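# Screw the lid onto the housing, then return tools

## Task

Close the housing. Take the lid from the tray and lay it level on the housing's rim so the block under the lid sits inside the opening. Put one screw from the screw feeder through every hole in the lid and drive each one with the screwdriver motor until the motor halts by itself (driver_stopped_at_torque=1), then leave that screw untouched. Any screw that was pushed in rather than turned must be unscrewed completely and driven again. No screw may be left lying inside the housing. Afterwards hang every tool back in its original stand slot, release it and take the arm well away from the tools. The lid can only be carried with grip85, since it is too wide for grip50. A tool locked on the arm counts as part of the arm.

## Robot and tools

Robot: one six-joint arm with a tool changer at the wrist and no fixed hand. Three tools hang in forks of a stand, 180 mm apart: grip50 (small two-finger gripper), grip85 (wider gripper, needed for the lid) and driver (screwdriver with a spring-loaded hex key and a suction sleeve). tool_id shows grip50, grip85, driver or none.

Frames: the scene frame has its origin on the table top under the arm base, +z up, +y to the left when looking along +x. Reported end_effector_position (m) and end_effector_quat_wxyz always describe the centre of the changer's flat face. The face's own z axis points away from the arm. Tool points, in mm along face x, y, z: grip50 grip point (0, -25, 180); grip85 grip point (0, 0, 173) closed, 13 mm closer when fully open; driver key tip (66, 20, 345). Both grippers close along face x.

execute_actions(actions): a list of actions; each action is a list of 1 to 15 rows, one row per 1/30 s step; a short action repeats its last row to fill 15 steps. Each row holds 16 numbers in [-1, 1], in this order: dx, dy, dz, rx, ry, rz, tool/lock, grip50_position, grip50_force_limit, grip50_speed, grip85_position, grip85_force_limit, grip85_speed, driver_spindle, driver_torque_limit, driver_sleeve_vacuum. The first six are an offset, not a pose: in the face's own axes, measured from the face pose at the start of that action (for a call's first action, the last pose a result reported). Every row is measured from that same start, not from the previous row. Scale: 1.0 = 0.6 m or 180 degrees; rx, ry, rz form one rotation vector. Per step the command is clipped to 70 mm and 16 degrees from the measured pose, so long offsets need several actions. The remaining ten numbers are absolute settings. lock: positive locks, negative unlocks (about 1 s), 0 keeps the last command. Gripper position +1 = fully open (50 or 85 mm); -1 = close until stopped (pads meet near -0.65 for grip50, -0.8 for grip85). Force limit -1..+1 maps to 20 N up to 185 N (grip50) or 235 N (grip85). Speed -1..+1 maps to about 20..150 mm/s. driver_spindle +1 = 500 rpm driving in, -1 = reverse; it keeps running between calls, so finish actions with 0. driver_torque_limit -1..+1 = 0.3..1.2 N m. driver_sleeve_vacuum above 0.01 = suction holds a screw; otherwise it is released. Tool settings act only when tool_id names that tool and its readings are numbers.

move(target, speed, blocking): target is one 16-number row as above; its first six are an offset from the pose in the latest result showing one. The face follows a straight path of 0.5 to 10 s; speed is m/s, 0.002 to 0.5 (default 0.25), rotation up to twice that in rad/s. It does not slow for obstacles; aiming past a contact presses harder. blocking=false returns after 0.5 s; then use wait or stop before any other motion. The extra move: line reports done, off_target, moving, held or fault, plus limits (paced = clipped, held = steps blocked).

wait(seconds): 0 to 10, the arm keeps its last command. stop(): brakes a running move. zoom_image(camera, region): camera is cam_high, cam_low or cam_wrist; region [x0, y0, x1, y1] in image pixels from the top-left, at most 504x504. finished_scene(scene): give the current scene number; irreversible.

Results: pose and velocities, joint positions and torques, Hand target, optional step readings (HELD = row held back), a pose unreachable line when the clearance check altered a command, tool flags (plate_near, locked, unlocked, in_stand, unlock_refused), gripper object_status (0 moving, 1 stopped opening, 2 stopped closing = grip, 3 at target or pads met) and position_measured counts, driver readings (driver_screw_detected, driver_turns, driver_sleeve_vacuum_kpa, driver_stopped_at_torque), camera images from cam_high, cam_low, cam_wrist.

Tool handling: to pick up, align the face on the plate within about 1 mm and 1 degree, face -y toward the fork's open side; when plate_near=1 send lock +1 and wait for locked=1, then for numbers in the tool readings (a gripper closes and reopens on start-up). Take out: raise 10-30 mm (about 20), go at least 110 mm along face -y out of the fork, then lift. Return by the reverse path; when in_stand=1, hold still, lock -1, wait for unlocked=1, then back away. The driver's muffler passes just outside the fork arm on the face +x side.

Screwing: pick a screw with suction, press the key onto the head plus 2 mm, turn slowly (spindle about 0.2) while following the screw down, 0.7 mm per turn, until driver_stopped_at_torque=1. Restart after a stop needs spindle at 0 or negative for 0.5 s.

Avoid: joint torque faults (limits waist 54, shoulder 54, elbow 45, forearm roll 24.3, wrist pitch 17.1, wrist roll 17.1 N m; these stop the arm), motor overheating while holding loads, fast contacts, dropping or knocking anything off the table, and leaving the spindle running. Loose parts may get brief random pushes.

Each tool is called after "Request:" in YAML: its name, and indented under it one key for each argument.

## Session

Request:
execute_actions:
  actions: []

Scene clock: 0.00 s.
end_effector_position=(+0.4586, -0.0205, +0.3200) locked=0 unlocked=1 plate_near=0 in_stand=0 unlock_refused=0 tool_id=none grip50_position_measured=n/a grip50_object_status=n/a grip85_position_measured=n/a grip85_object_status=n/a driver_sleeve_vacuum_kpa=n/a driver_screw_detected=n/a driver_stopped_at_torque=n/a driver_turns=n/a end_effector_quat_wxyz=(-0.002, +0.721, +0.693, +0.003) end_effector_velocity=(+0.001, +0.000, +0.000) end_effector_angular_velocity=(-0.000, -0.002, +0.001)
Joint positions: [-0.001 -0.271 -0.835  0.002 -0.563 -0.003]
Joint velocities: [ 0.001  0.    -0.001 -0.     0.002 -0.   ]
Joint torques (N m, as the arm reports them, + toward a larger angle): no reading
Motor temperatures (°C, as the motors report them): [30 29 35 32 39 39]
Hand target: +0.459, -0.021, +0.320; -0.002, +0.721, +0.693, +0.003

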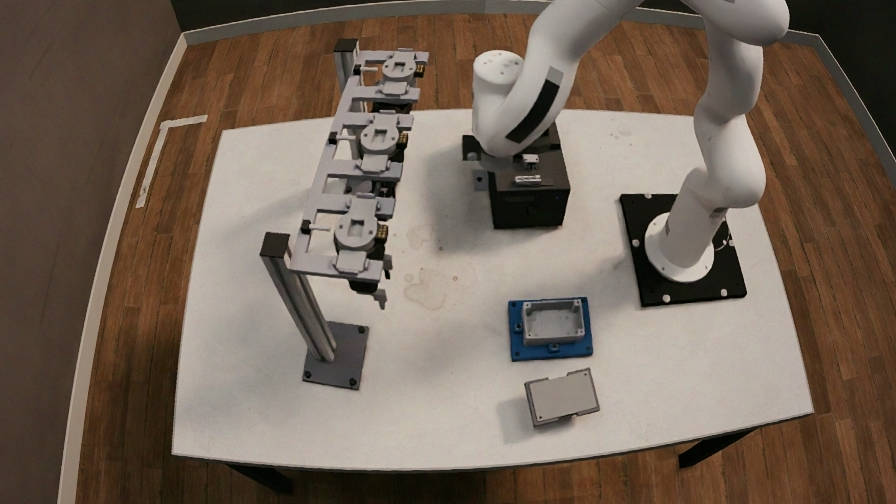

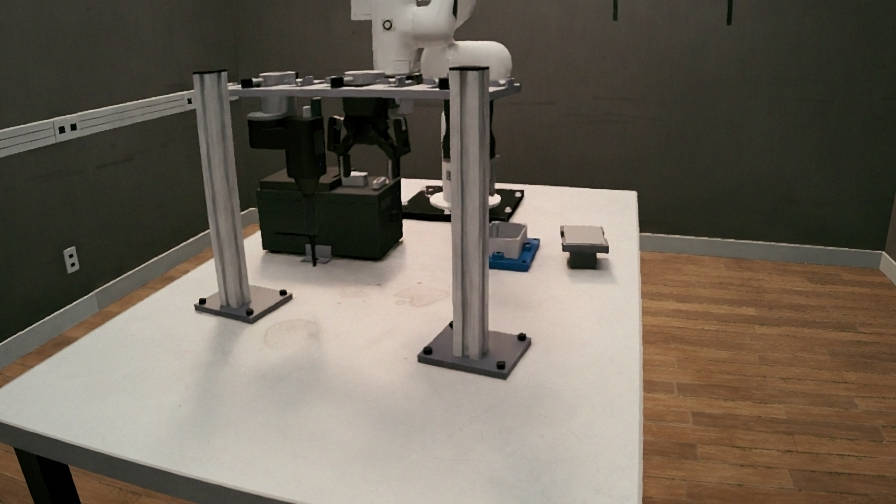

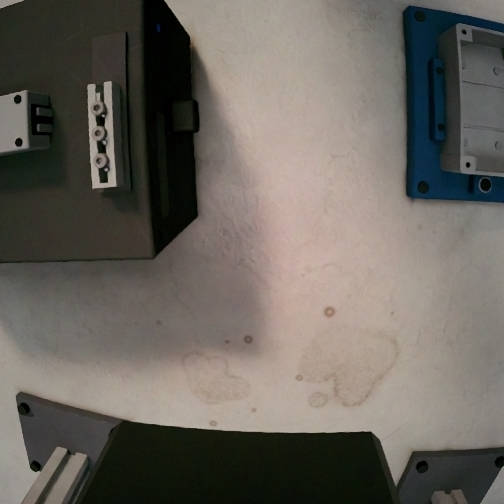

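Request:
zoom_image:
  camera: "cam_high"
  region: [240, 20, 480, 320]

Request:
zoom_image:
  camera: "cam_high"
  region: [480, 270, 640, 450]

Request:
zoom_image:
  camera: "cam_low"
  region: [180, 50, 630, 300]

Region (240, 20, 480, 320) of cam_high's 896x504 image, scaled by 1.680, with more detail than that image has; it fills the left 403 columns of this view, and the rest is white.

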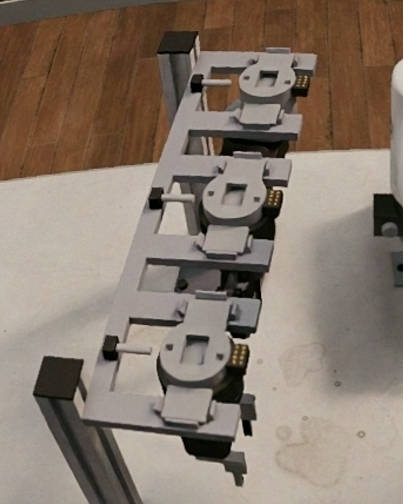

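Region (480, 270, 640, 450) of cam_high's 896x504 image, scaled by 2.800, with more detail than that image has.

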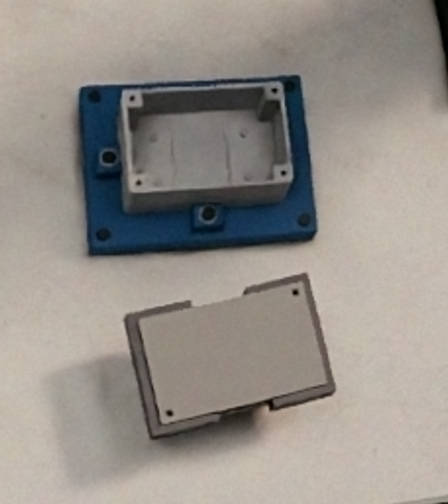

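Region (180, 50, 630, 300) of cam_low's 896x504 image, scaled by 1.120, with more detail than that image has.

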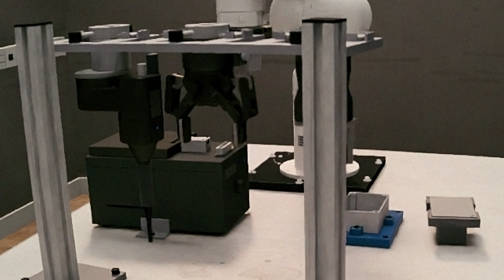

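Request:
move:
  target: [0.037,0.099,-0.283,0,0,0.041,0,0,0,0,0,0,0,0,0,0]
  speed: 0.3

Scene clock: 82.97 s.
end_effector_position=(+0.5184, -0.0018, +0.4895) locked=0 unlocked=1 plate_near=0 in_stand=0 unlock_refused=0 tool_id=none grip50_position_measured=n/a grip50_object_status=n/a grip85_position_measured=n/a grip85_object_status=n/a driver_sleeve_vacuum_kpa=n/a driver_screw_detected=n/a driver_stopped_at_torque=n/a driver_turns=n/a end_effector_quat_wxyz=(-0.002, +0.764, +0.645, +0.003) end_effector_velocity=(+0.001, +0.001, +0.003) end_effector_angular_velocity=(+0.000, -0.004, -0.000)
Joint positions: [ 0.041 -0.212 -1.185  0.002 -0.972  0.169]
Joint velocities: [ 0.001  0.    -0.007  0.    -0.003  0.001]
Joint torques (N m, as the arm reports them, + toward a larger angle): [ -1.57  29.25 -17.72   0.17  -0.06  -0.21]
Motor temperatures (°C, as the motors report them): [30 30 36 32 39 39]
Hand target: +0.519, -0.002, +0.490; -0.002, +0.764, +0.645, +0.003
Off the commanded pose: 0.001 m, 0 deg.
move: done
camera_calibration (this result's frames):
cam_wrist: T_world_to_cam=[[0.12499, 0.992148, -0.00444914, -0.064764], [0.963843, -0.120358, 0.23774, -0.556651], [0.235338, -0.0340034, -0.971319, 0.399736], [0, 0, 0, 1]] pos_world=[0.450546, 0.0108505, 0.520321]

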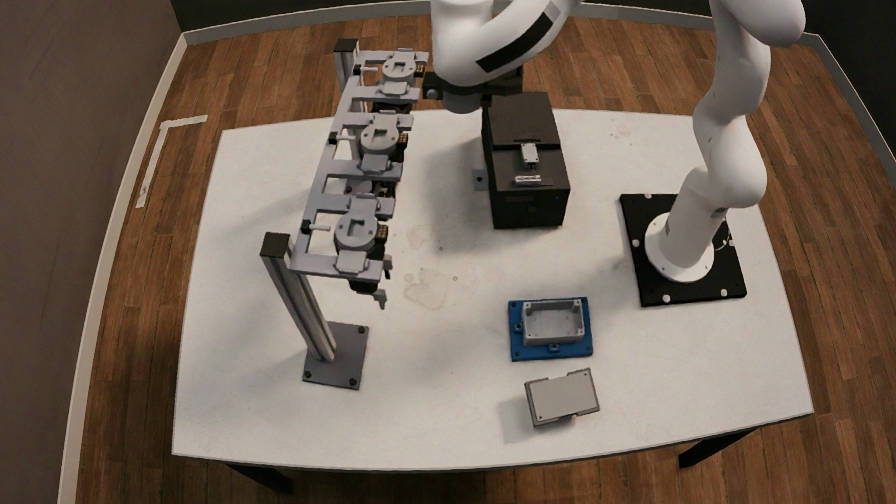

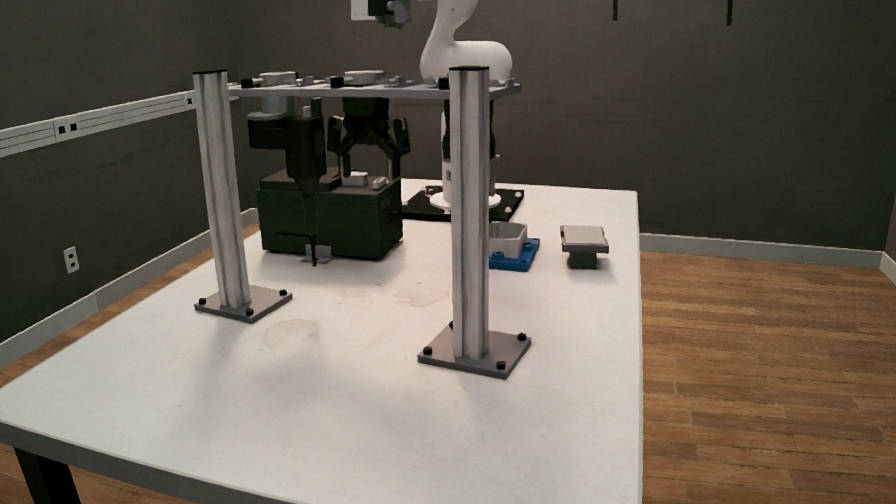

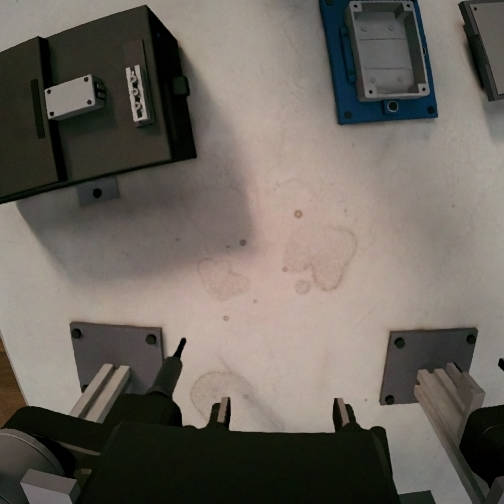

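Request:
move:
  target: [0.036,0.131,-0.15,0,0,0,0,0,0,0,0,0,0,0,0,0]
  speed: 0.3

Scene clock: 106.63 s.
end_effector_position=(+0.5993, +0.0057, +0.5794) locked=0 unlocked=1 plate_near=0 in_stand=0 unlock_refused=0 tool_id=none grip50_position_measured=n/a grip50_object_status=n/a grip85_position_measured=n/a grip85_object_status=n/a driver_sleeve_vacuum_kpa=n/a driver_screw_detected=n/a driver_stopped_at_torque=n/a driver_turns=n/a end_effector_quat_wxyz=(-0.003, +0.764, +0.645, +0.003) end_effector_velocity=(+0.001, -0.001, +0.002) end_effector_angular_velocity=(-0.001, -0.002, -0.000)
Joint positions: [ 0.055 -0.39  -1.61   0.002 -1.22   0.182]
Joint velocities: [-0.001 -0.002 -0.006 -0.001 -0.002 -0.   ]
Joint torques (N m, as the arm reports them, + toward a larger angle): [ -0.99  40.02 -18.27   0.39  -0.05  -0.35]
Motor temperatures (°C, as the motors report them): [30 30 36 32 39 39]
Hand target: +0.600, +0.006, +0.580; -0.002, +0.764, +0.645, +0.003
Off the commanded pose: 0.000 m, 0 deg.
move: done
camera_calibration (this result's frames):
cam_wrist: T_world_to_cam=[[0.124626, 0.992195, -0.00429717, -0.0817635], [0.963961, -0.120051, 0.237417, -0.655002], [0.235048, -0.0337306, -0.971398, 0.468499], [0, 0, 0, 1]] pos_world=[0.531466, 0.0182945, 0.610257]

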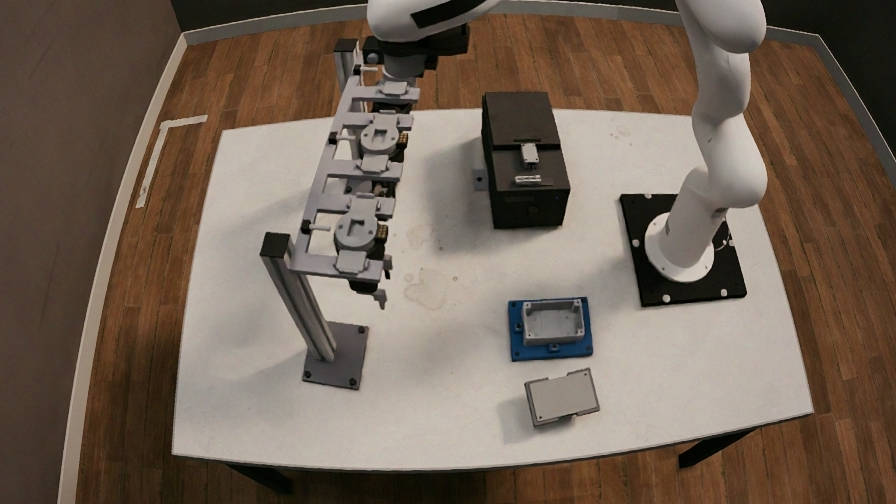

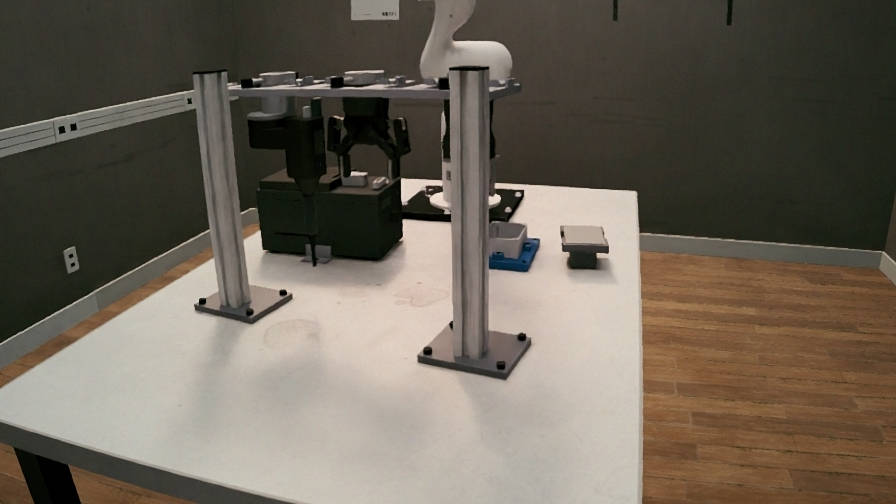

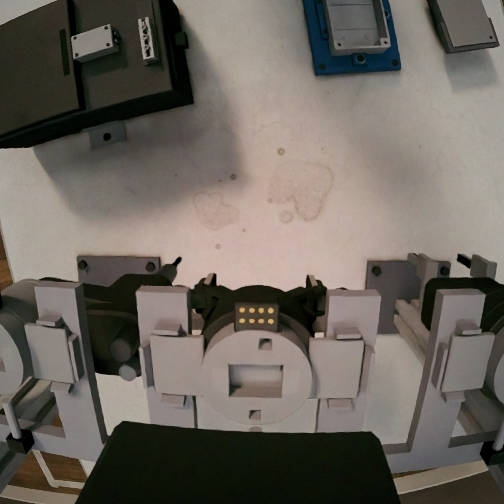

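Request:
zoom_image:
  camera: "cam_wrist"
  region: [130, 280, 390, 440]

Region (130, 280, 390, 440) of cam_wrist's 504x504 image, scaled by 1.938, with more detail than that image has; it fills the top 310 rows of this view, and the rest is white.

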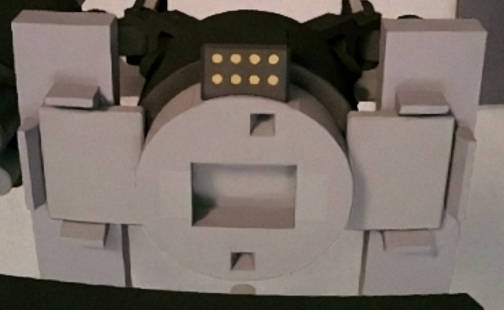

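Request:
zoom_image:
  camera: "cam_wrist"
  region: [0, 250, 504, 450]

Region (0, 250, 504, 450) of cam_wrist's 504x504 image, scaled by 1.000; it fills the top 200 rows of this view, and the rest is white.

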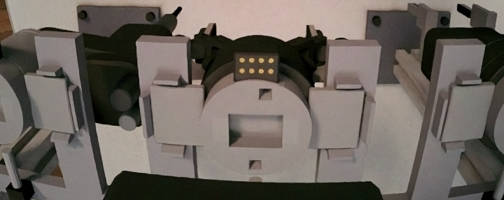

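Request:
move:
  target: [0.0108,0.0883,0.249,0,-0.0025,0.0039,0,0,0,0,0,0,0,0,0,0]
  speed: 0.25

Scene clock: 182.97 s.
end_effector_position=(+0.6527, +0.0040, +0.4305) locked=0 unlocked=1 plate_near=0 in_stand=0 unlock_refused=0 tool_id=none grip50_position_measured=n/a grip50_object_status=n/a grip85_position_measured=n/a grip85_object_status=n/a driver_sleeve_vacuum_kpa=n/a driver_screw_detected=n/a driver_stopped_at_torque=n/a driver_turns=n/a end_effector_quat_wxyz=(+0.000, +0.768, +0.640, +0.000) end_effector_velocity=(+0.000, +0.001, -0.002) end_effector_angular_velocity=(-0.001, +0.000, +0.002)
Joint positions: [ 0.051 -0.59  -1.559 -0.008 -0.969  0.196]
Joint velocities: [ 0.001 -0.003  0.    -0.001  0.003  0.   ]
Joint torques (N m, as the arm reports them, + toward a larger angle): [ -2.01  48.36 -18.21   0.17  -0.03  -0.42]
Motor temperatures (°C, as the motors report them): [30 31 37 32 39 39]
Hand target: +0.653, +0.004, +0.430; -0.000, +0.768, +0.640, -0.000
Off the commanded pose: 0.001 m, 0 deg.
move: done
camera_calibration (this result's frames):
cam_wrist: T_world_to_cam=[[0.137132, 0.990478, -0.012212, -0.0921115], [0.962546, -0.130334, 0.237734, -0.670435], [0.233878, -0.0443556, -0.971254, 0.31204], [0, 0, 0, 1]] pos_world=[0.584977, 0.0176948, 0.46133]

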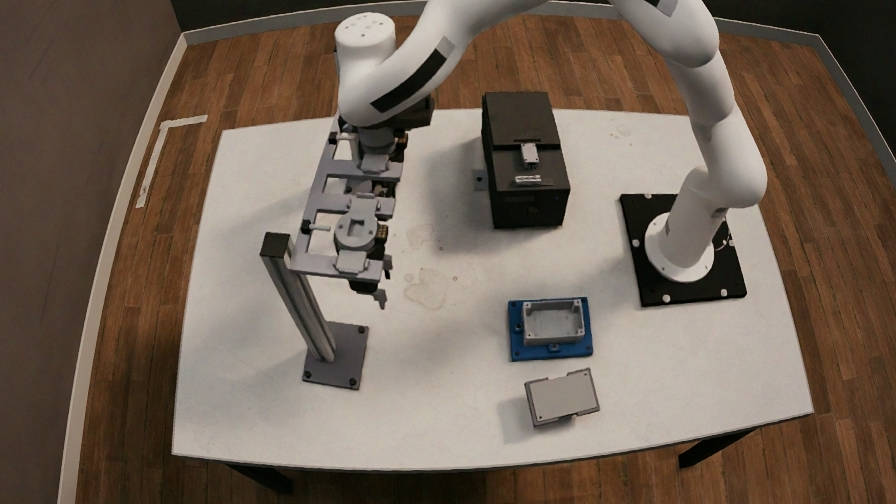

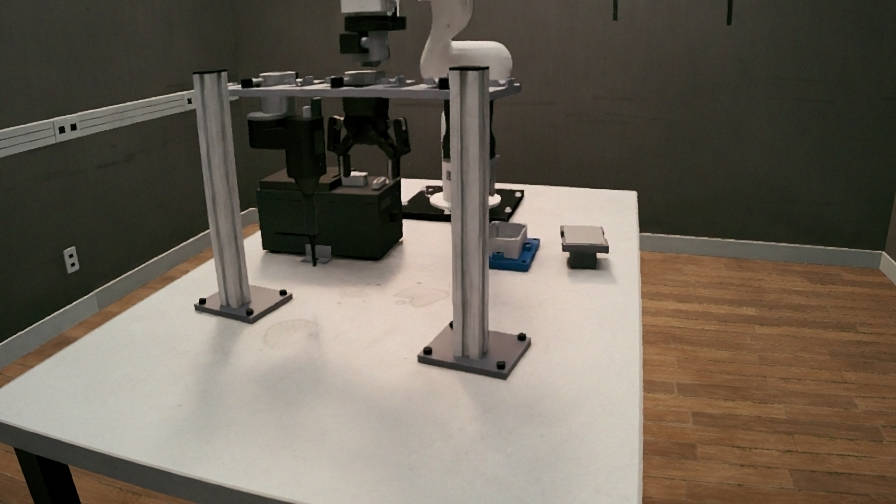

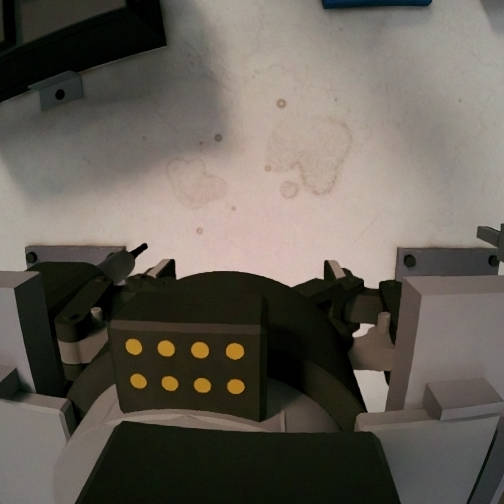

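Request:
zoom_image:
  camera: "cam_low"
  region: [300, 0, 460, 120]

Request:
zoom_image:
  camera: "cam_high"
  region: [320, 60, 460, 200]

Region (300, 0, 460, 120) of cam_low's 896x504 image, scaled by 3.150, with more detail than that image has; it fills the top 378 rows of this view, and the rest is white.

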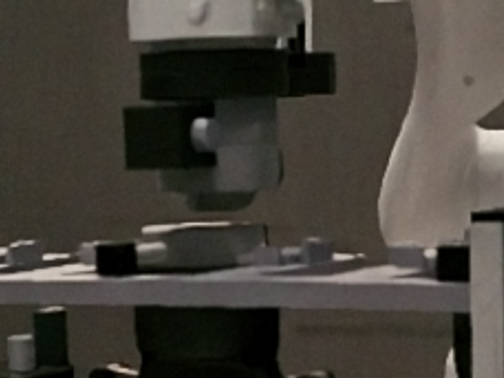

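Region (320, 60, 460, 200) of cam_high's 896x504 image, scaled by 3.600, with more detail than that image has.

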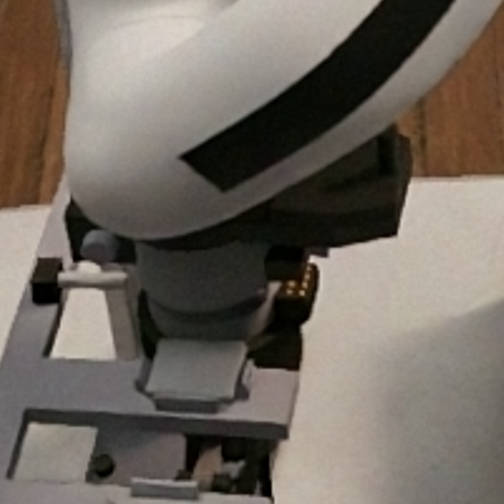

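Request:
move:
  target: [-0.0117,0,0.012,0,0,0,0,0,0,0,0,0,0,0,0,0]
  speed: 0.05

Scene clock: 250.47 s.
end_effector_position=(+0.6514, -0.0029, +0.4234) locked=0 unlocked=1 plate_near=0 in_stand=0 unlock_refused=0 tool_id=none grip50_position_measured=n/a grip50_object_status=n/a grip85_position_measured=n/a grip85_object_status=n/a driver_sleeve_vacuum_kpa=n/a driver_screw_detected=n/a driver_stopped_at_torque=n/a driver_turns=n/a end_effector_quat_wxyz=(+0.000, +0.768, +0.640, +0.000) end_effector_velocity=(-0.000, -0.001, -0.000) end_effector_angular_velocity=(+0.000, -0.001, +0.000)
Joint positions: [ 0.041 -0.592 -1.545 -0.008 -0.954  0.186]
Joint velocities: [-0.001  0.     0.002  0.     0.003 -0.001]
Joint torques (N m, as the arm reports them, + toward a larger angle): [ -0.58  47.95 -17.75   0.16  -0.07  -0.32]
Motor temperatures (°C, as the motors report them): [30 31 37 32 39 39]
Hand target: +0.651, -0.003, +0.423; +0.000, +0.768, +0.640, +0.000
Off the commanded pose: 0.000 m, 0 deg.
move: done
camera_calibration (this result's frames):
cam_wrist: T_world_to_cam=[[0.137158, 0.990474, -0.0122386, -0.0852153], [0.962536, -0.130352, 0.237766, -0.668427], [0.233906, -0.0443917, -0.971245, 0.305073], [0, 0, 0, 1]] pos_world=[0.583715, 0.0108157, 0.454187]

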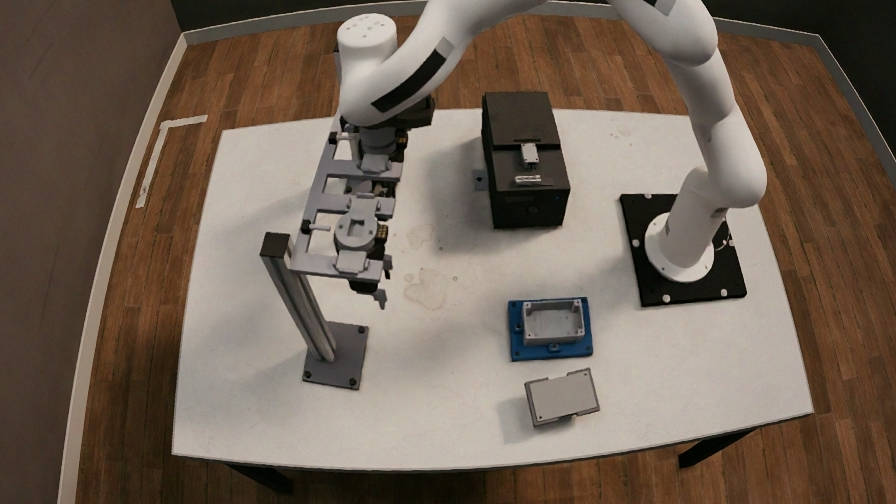

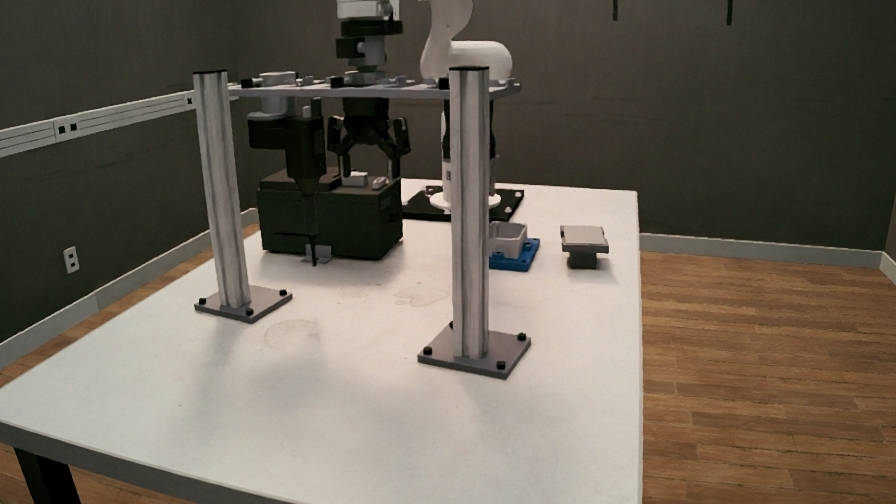

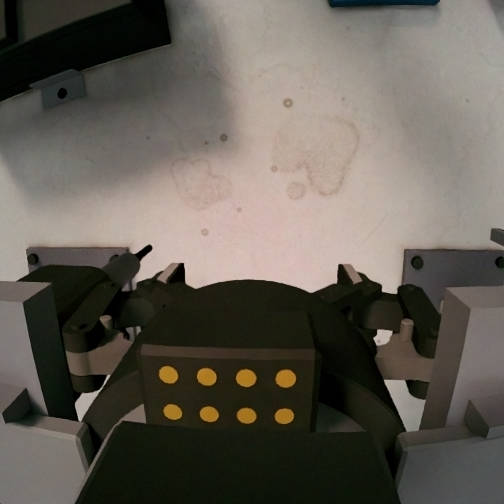

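Request:
execute_actions:
  actions:
    - [[-0.0035,0,0.005,0,0,0,0,0,0,0,0,0,0,0,0,0]]
    - [[0,0,0.008,0,0,0,0,0,0,0,0,0,0,0,0,0]]
    - [[0,0,0.008,0,0,0,0,0,0,0,0,0,0,0,0,0]]

Scene clock: 280.53 s.
end_effector_position=(+0.6514, -0.0050, +0.4118) locked=0 unlocked=1 plate_near=1 in_stand=1 unlock_refused=0 tool_id=none grip50_position_measured=n/a grip50_object_status=n/a grip85_position_measured=n/a grip85_object_status=n/a driver_sleeve_vacuum_kpa=n/a driver_screw_detected=n/a driver_stopped_at_torque=n/a driver_turns=n/a end_effector_quat_wxyz=(+0.001, +0.768, +0.641, +0.001) end_effector_velocity=(+0.000, +0.000, -0.001) end_effector_angular_velocity=(-0.000, -0.001, +0.000)
Joint positions: [ 0.037 -0.6   -1.53  -0.008 -0.928  0.182]
Joint velocities: [ 0.    -0.001  0.001 -0.     0.003  0.   ]
Joint torques (N m, as the arm reports them, + toward a larger angle): [  0.03  32.87 -10.9    1.14  -0.86   0.67]
Motor temperatures (°C, as the motors report them): [30 31 37 32 39 39]
Hand target: +0.651, -0.005, +0.411; +0.000, +0.768, +0.640, +0.000
Off the commanded pose: 0.001 m, 0 deg.
Step readings (end_effector_position; steps 1 to 15: 1st action; 16 to 30: 2nd action; 31 to 45: 3rd action):
0: (+0.6514, -0.0029, +0.4233)
1: (+0.6514, -0.0029, +0.4233)
2: (+0.6514, -0.0032, +0.4230)
4: (+0.6512, -0.0042, +0.4214)
8: (+0.6510, -0.0049, +0.4204)
15: (+0.6510, -0.0049, +0.4204)
16: (+0.6510, -0.0049, +0.4204)
17: (+0.6511, -0.0049, +0.4199)
19: (+0.6510, -0.0049, +0.4174)
23: (+0.6510, -0.0050, +0.4156)
30: (+0.6510, -0.0050, +0.4156)
31: (+0.6510, -0.0050, +0.4156)
32: (+0.6511, -0.0050, +0.4151)
34: (+0.6512, -0.0050, +0.4128)
38: (+0.6514, -0.0050, +0.4121)
45: end_effector_position above
camera_calibration (this result's frames):
cam_wrist: T_world_to_cam=[[0.13682, 0.990523, -0.0120113, -0.0831088], [0.961971, -0.129963, 0.240254, -0.666653], [0.236416, -0.044426, -0.970636, 0.29188], [0, 0, 0, 1]] pos_world=[0.583667, 0.0086482, 0.442477]

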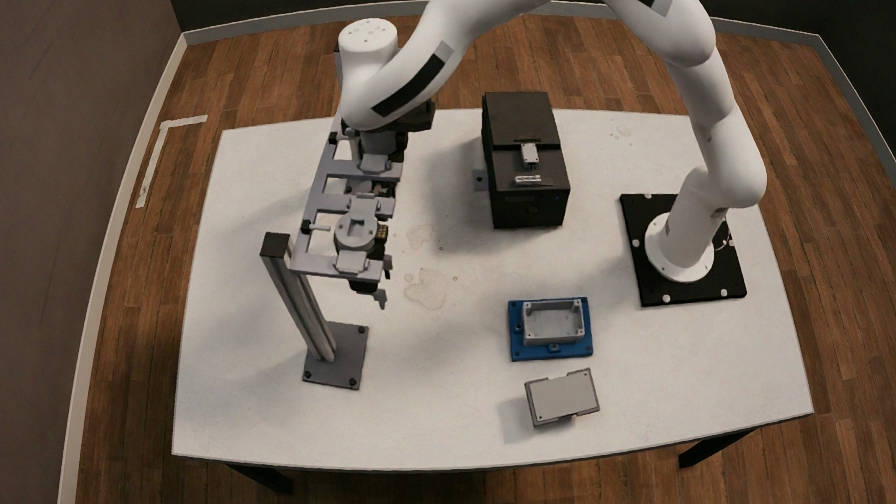

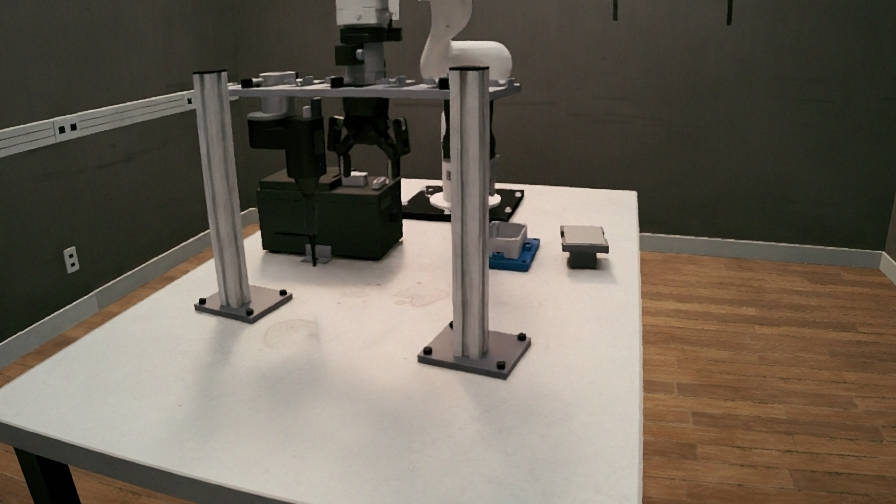

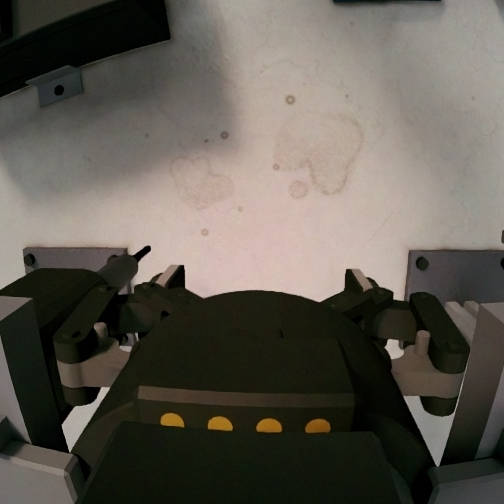

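Request:
execute_actions:
  actions:
    - [[0,0,0,0,0,0,1,0,0,0,1,0,0,0,0,0]]
    - [[0,0,0,0,0,0,1,0,0,0,1,0,0,0,0,0]]
    - [[0,0,0,0,0,0,1,0,0,0,1,0,0,0,0,0]]

Scene clock: 288.20 s.
end_effector_position=(+0.6516, -0.0050, +0.4116) locked=1 unlocked=0 plate_near=1 in_stand=1 unlock_refused=0 tool_id=grip85 grip50_position_measured=n/a grip50_object_status=n/a grip85_position_measured=n/a grip85_object_status=n/a driver_sleeve_vacuum_kpa=n/a driver_screw_detected=n/a driver_stopped_at_torque=n/a driver_turns=n/a end_effector_quat_wxyz=(+0.001, +0.767, +0.642, +0.001) end_effector_velocity=(+0.000, +0.000, -0.000) end_effector_angular_velocity=(-0.001, -0.001, +0.001)
Joint positions: [ 0.037 -0.6   -1.53  -0.008 -0.927  0.179]
Joint velocities: [ 0.    -0.001 -0.001 -0.001  0.     0.   ]
Joint torques (N m, as the arm reports them, + toward a larger angle): [  2.42  46.95 -12.13   1.4   -4.58   1.19]
Motor temperatures (°C, as the motors report them): [30 31 37 32 39 39]
Hand target: +0.652, -0.005, +0.412; +0.001, +0.767, +0.642, +0.001
Off the commanded pose: 0.000 m, 0 deg.
Step readings (end_effector_position; steps 1 to 15: 1st action; 16 to 30: 2nd action; 31 to 45: 3rd action):
0: (+0.6514, -0.0050, +0.4113)
1: (+0.6514, -0.0050, +0.4113)
2: (+0.6515, -0.0050, +0.4114)
4: (+0.6515, -0.0050, +0.4114)
8: (+0.6515, -0.0050, +0.4114)
15: (+0.6515, -0.0050, +0.4115)
16: (+0.6515, -0.0050, +0.4115)
17: (+0.6515, -0.0050, +0.4115)
19: (+0.6515, -0.0050, +0.4114)
23: (+0.6516, -0.0050, +0.4113)
30: (+0.6516, -0.0050, +0.4116)
31: (+0.6516, -0.0050, +0.4116)
32: (+0.6516, -0.0050, +0.4116)
34: (+0.6516, -0.0050, +0.4116)
38: (+0.6516, -0.0050, +0.4116)
45: end_effector_position above
camera_calibration (this result's frames):
cam_wrist: T_world_to_cam=[[0.13372, 0.990949, -0.0118091, -0.0812299], [0.962191, -0.126968, 0.240974, -0.66719], [0.237294, -0.0435858, -0.97046, 0.290925], [0, 0, 0, 1]] pos_world=[0.583791, 0.00846309, 0.442148]

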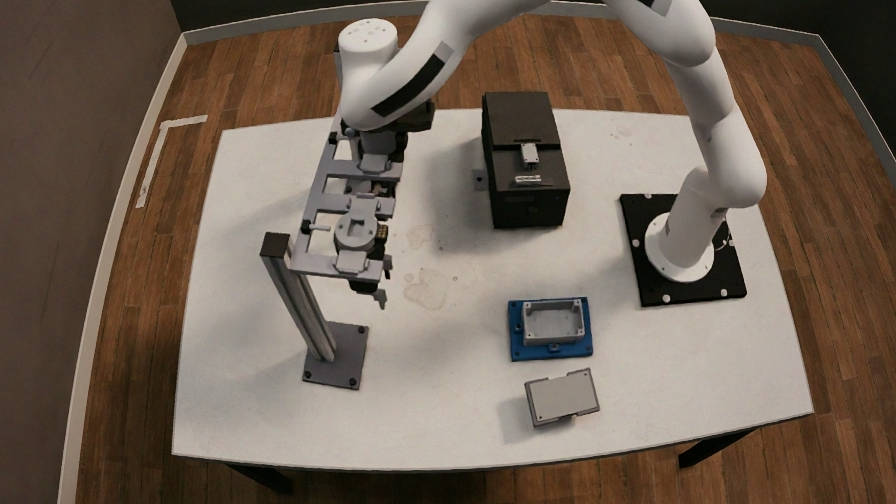

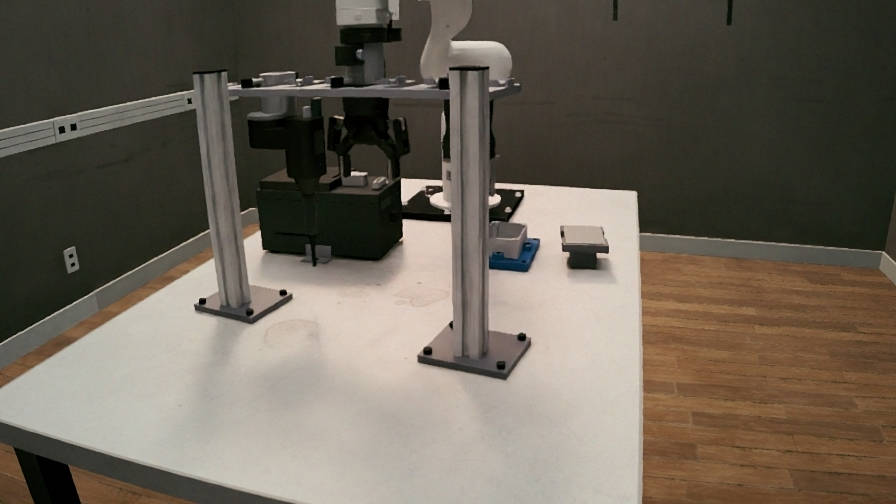

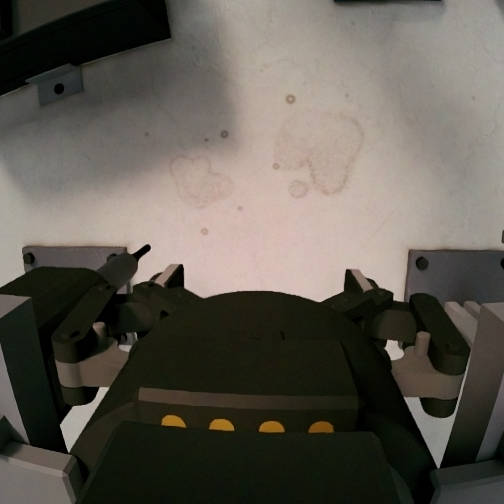

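Request:
execute_actions:
  actions:
    - [[0,0,-0.0333,0,0,0,0,0,0,0,1,0,0.5,0,0,0]]

Request:
move:
  target: [0,-0.22,0,0,0,0,0,0,0,0,1,0,0.5,0,0,0]
  speed: 0.15

Scene clock: 325.13 s.
end_effector_position=(+0.6512, -0.0049, +0.4310) locked=1 unlocked=0 plate_near=1 in_stand=0 unlock_refused=0 tool_id=grip85 grip50_position_measured=n/a grip50_object_status=n/a grip85_position_measured=3 grip85_object_status=3 driver_sleeve_vacuum_kpa=n/a driver_screw_detected=n/a driver_stopped_at_torque=n/a driver_turns=n/a end_effector_quat_wxyz=(+0.001, +0.767, +0.642, +0.001) end_effector_velocity=(+0.003, -0.001, +0.004) end_effector_angular_velocity=(-0.001, -0.015, +0.000)
Joint positions: [ 0.038 -0.585 -1.553 -0.008 -0.967  0.179]
Joint velocities: [-0.001  0.002 -0.007 -0.001  0.006 -0.001]
Joint torques (N m, as the arm reports them, + toward a larger angle): [ -2.66  59.87 -21.85   0.01  -0.08  -0.27]
Motor temperatures (°C, as the motors report them): [30 31 37 32 40 39]
Hand target: +0.652, -0.005, +0.432; +0.001, +0.767, +0.642, +0.001
Off the commanded pose: 0.001 m, 0 deg.
Step readings (end_effector_position):
0: (+0.6516, -0.0050, +0.4116)
1: (+0.6516, -0.0050, +0.4116)
2: (+0.6516, -0.0050, +0.4126)
4: (+0.6510, -0.0049, +0.4205)
8: (+0.6503, -0.0047, +0.4299)
15: end_effector_position above
camera_calibration (this result's frames):
cam_wrist: T_world_to_cam=[[0.133806, 0.990935, -0.012006, -0.0810207], [0.962696, -0.127099, 0.238879, -0.670862], [0.235187, -0.0435216, -0.970975, 0.311472], [0, 0, 0, 1]] pos_world=[0.583422, 0.00857625, 0.461713]

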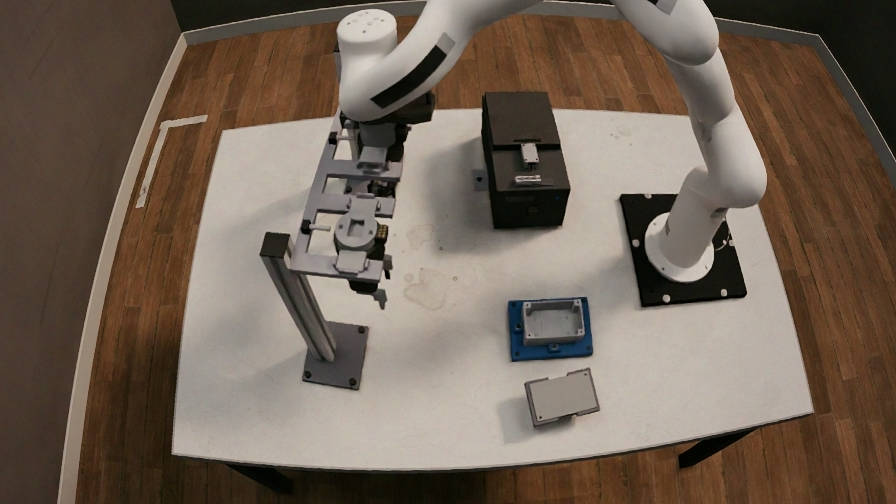

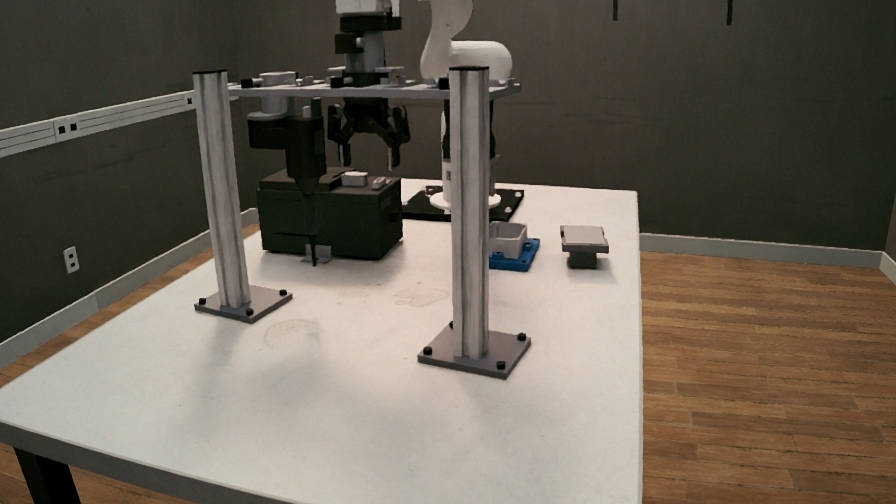

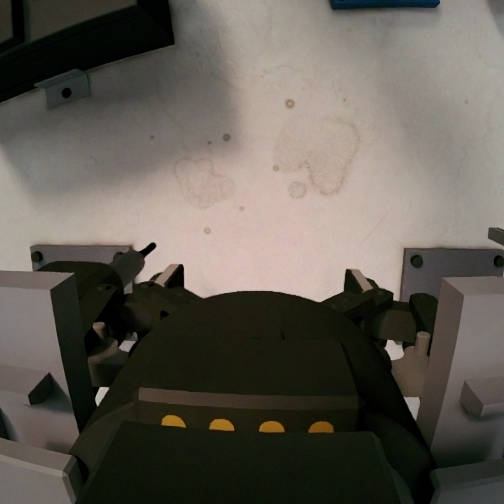

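Scene clock: 326.47 s.
end_effector_position=(+0.5215, +0.0185, +0.4308) locked=1 unlocked=0 plate_near=1 in_stand=0 unlock_refused=0 tool_id=grip85 grip50_position_measured=n/a grip50_object_status=n/a grip85_position_measured=3 grip85_object_status=3 driver_sleeve_vacuum_kpa=n/a driver_screw_detected=n/a driver_stopped_at_torque=n/a driver_turns=n/a end_effector_quat_wxyz=(+0.001, +0.767, +0.642, +0.001) end_effector_velocity=(-0.001, +0.000, -0.000) end_effector_angular_velocity=(+0.000, +0.002, -0.001)
Joint positions: [ 0.082 -0.268 -1.116 -0.008 -0.847  0.225]
Joint velocities: [ 0.001  0.002  0.004  0.    -0.001  0.001]
Joint torques (N m, as the arm reports them, + toward a larger angle): [ -1.17  42.41 -21.68   0.31  -0.03  -0.22]
Motor temperatures (°C, as the motors report them): [30 31 37 32 40 39]
Hand target: +0.521, +0.019, +0.431; +0.001, +0.767, +0.642, +0.000
Off the commanded pose: 0.000 m, 0 deg.
move: done
camera_calibration (this result's frames):
cam_wrist: T_world_to_cam=[[0.134016, 0.990906, -0.012022, -0.0869787], [0.962615, -0.127289, 0.239104, -0.543056], [0.235399, -0.0436163, -0.97092, 0.34272], [0, 0, 0, 1]] pos_world=[0.453734, 0.0320111, 0.461555]

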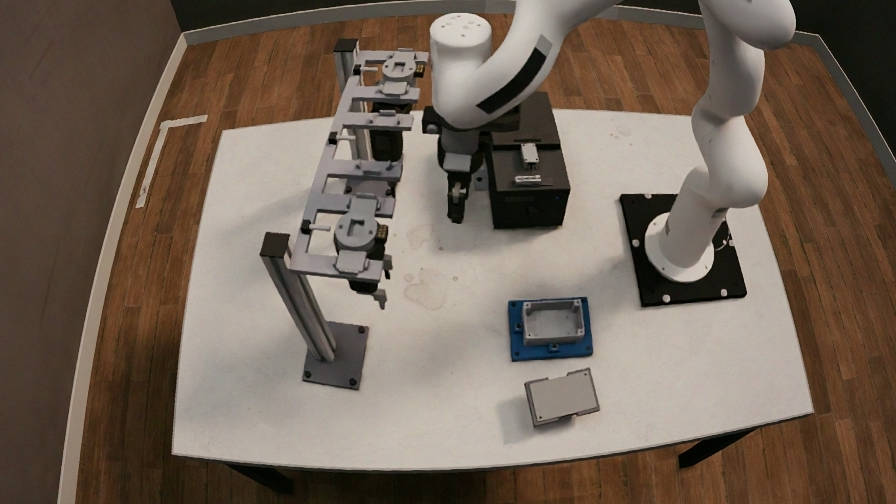

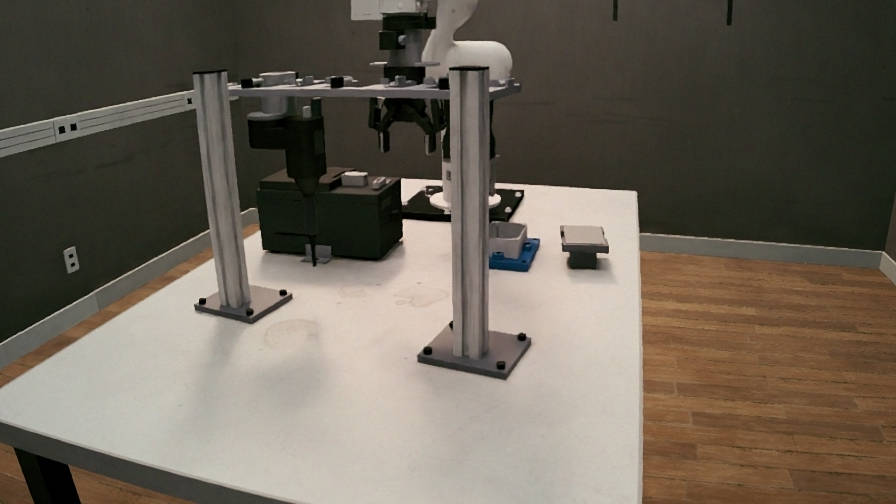

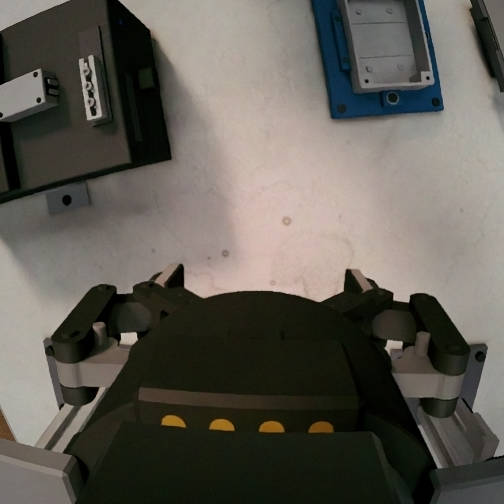

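Request:
move:
  target: [0.475,-0.417,0.117,0,0,-0.0767,0,0,0,0,1,0,0.5,0,0,0]
  speed: 0.35

Scene clock: 346.70 s.
end_effector_position=(+0.3261, +0.3431, +0.3601) locked=1 unlocked=0 plate_near=1 in_stand=0 unlock_refused=0 tool_id=grip85 grip50_position_measured=n/a grip50_object_status=n/a grip85_position_measured=3 grip85_object_status=3 driver_sleeve_vacuum_kpa=n/a driver_screw_detected=n/a driver_stopped_at_torque=n/a driver_turns=n/a end_effector_quat_wxyz=(+0.000, +0.685, +0.729, +0.000) end_effector_velocity=(-0.001, +0.001, -0.000) end_effector_angular_velocity=(-0.002, +0.002, +0.002)
Joint positions: [ 0.855 -0.248 -0.909 -0.006 -0.666  0.757]
Joint velocities: [ 0.004 -0.001 -0.001 -0.001 -0.002  0.002]
Joint torques (N m, as the arm reports them, + toward a larger angle): [ -1.51  37.79 -20.49   0.12  -0.03  -0.16]
Motor temperatures (°C, as the motors report them): [30 31 37 32 40 39]
Hand target: +0.326, +0.343, +0.360; +0.000, +0.684, +0.729, +0.000
Off the commanded pose: 0.000 m, 0 deg.
move: done
camera_calibration (this result's frames):
cam_wrist: T_world_to_cam=[[-0.105652, 0.994331, -0.0119475, -0.306317], [0.965533, 0.105452, 0.237964, -0.37709], [0.237875, 0.0136058, -0.971201, 0.313861], [0, 0, 0, 1]] pos_world=[0.25707, 0.340075, 0.390896]

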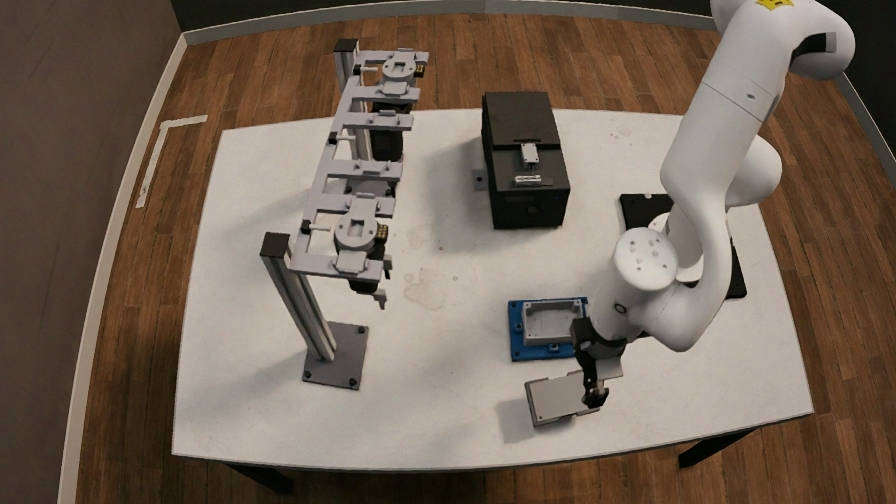

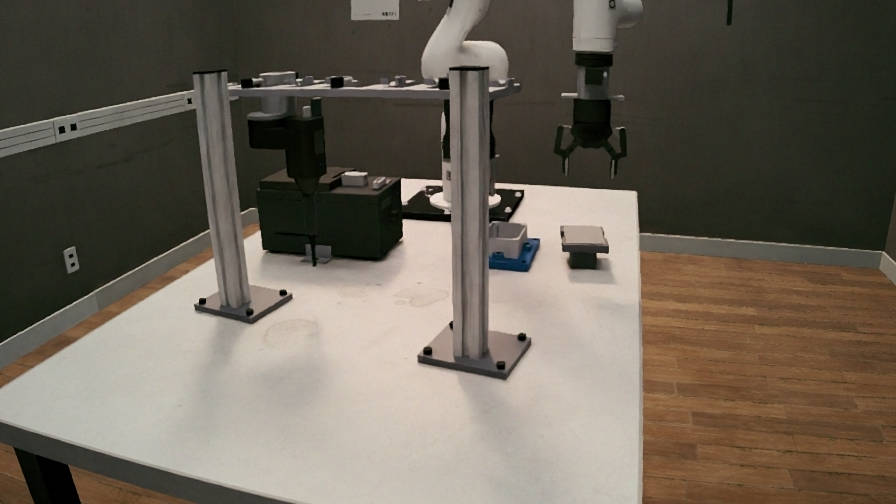

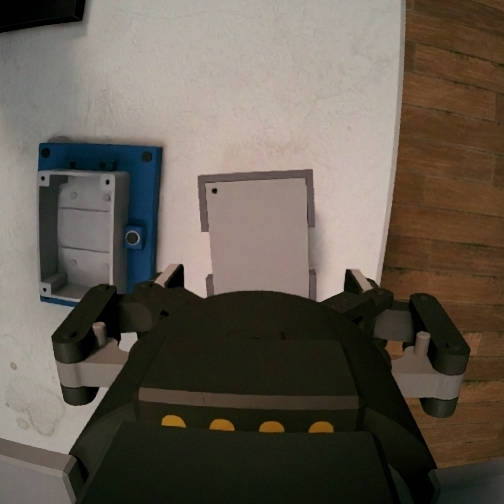

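Request:
zoom_image:
  camera: "cam_wrist"
  region: [20, 120, 380, 320]

Region (20, 120, 380, 320) of cam_wrist's 504x504 image, scaled by 1.400, with more detail than that image has.

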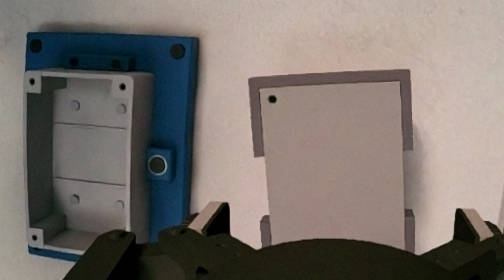

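Request:
zoom_image:
  camera: "cam_low"
  region: [470, 110, 670, 290]

Region (470, 110, 670, 290) of cam_low's 896x504 image, scaled by 2.520, with more detail than that image has; it fills the top 454 rows of this view, and the rest is white.

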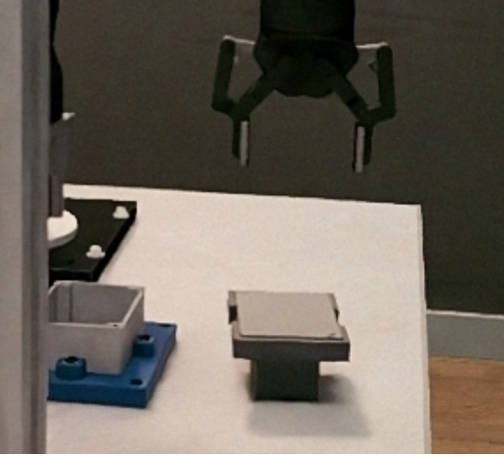

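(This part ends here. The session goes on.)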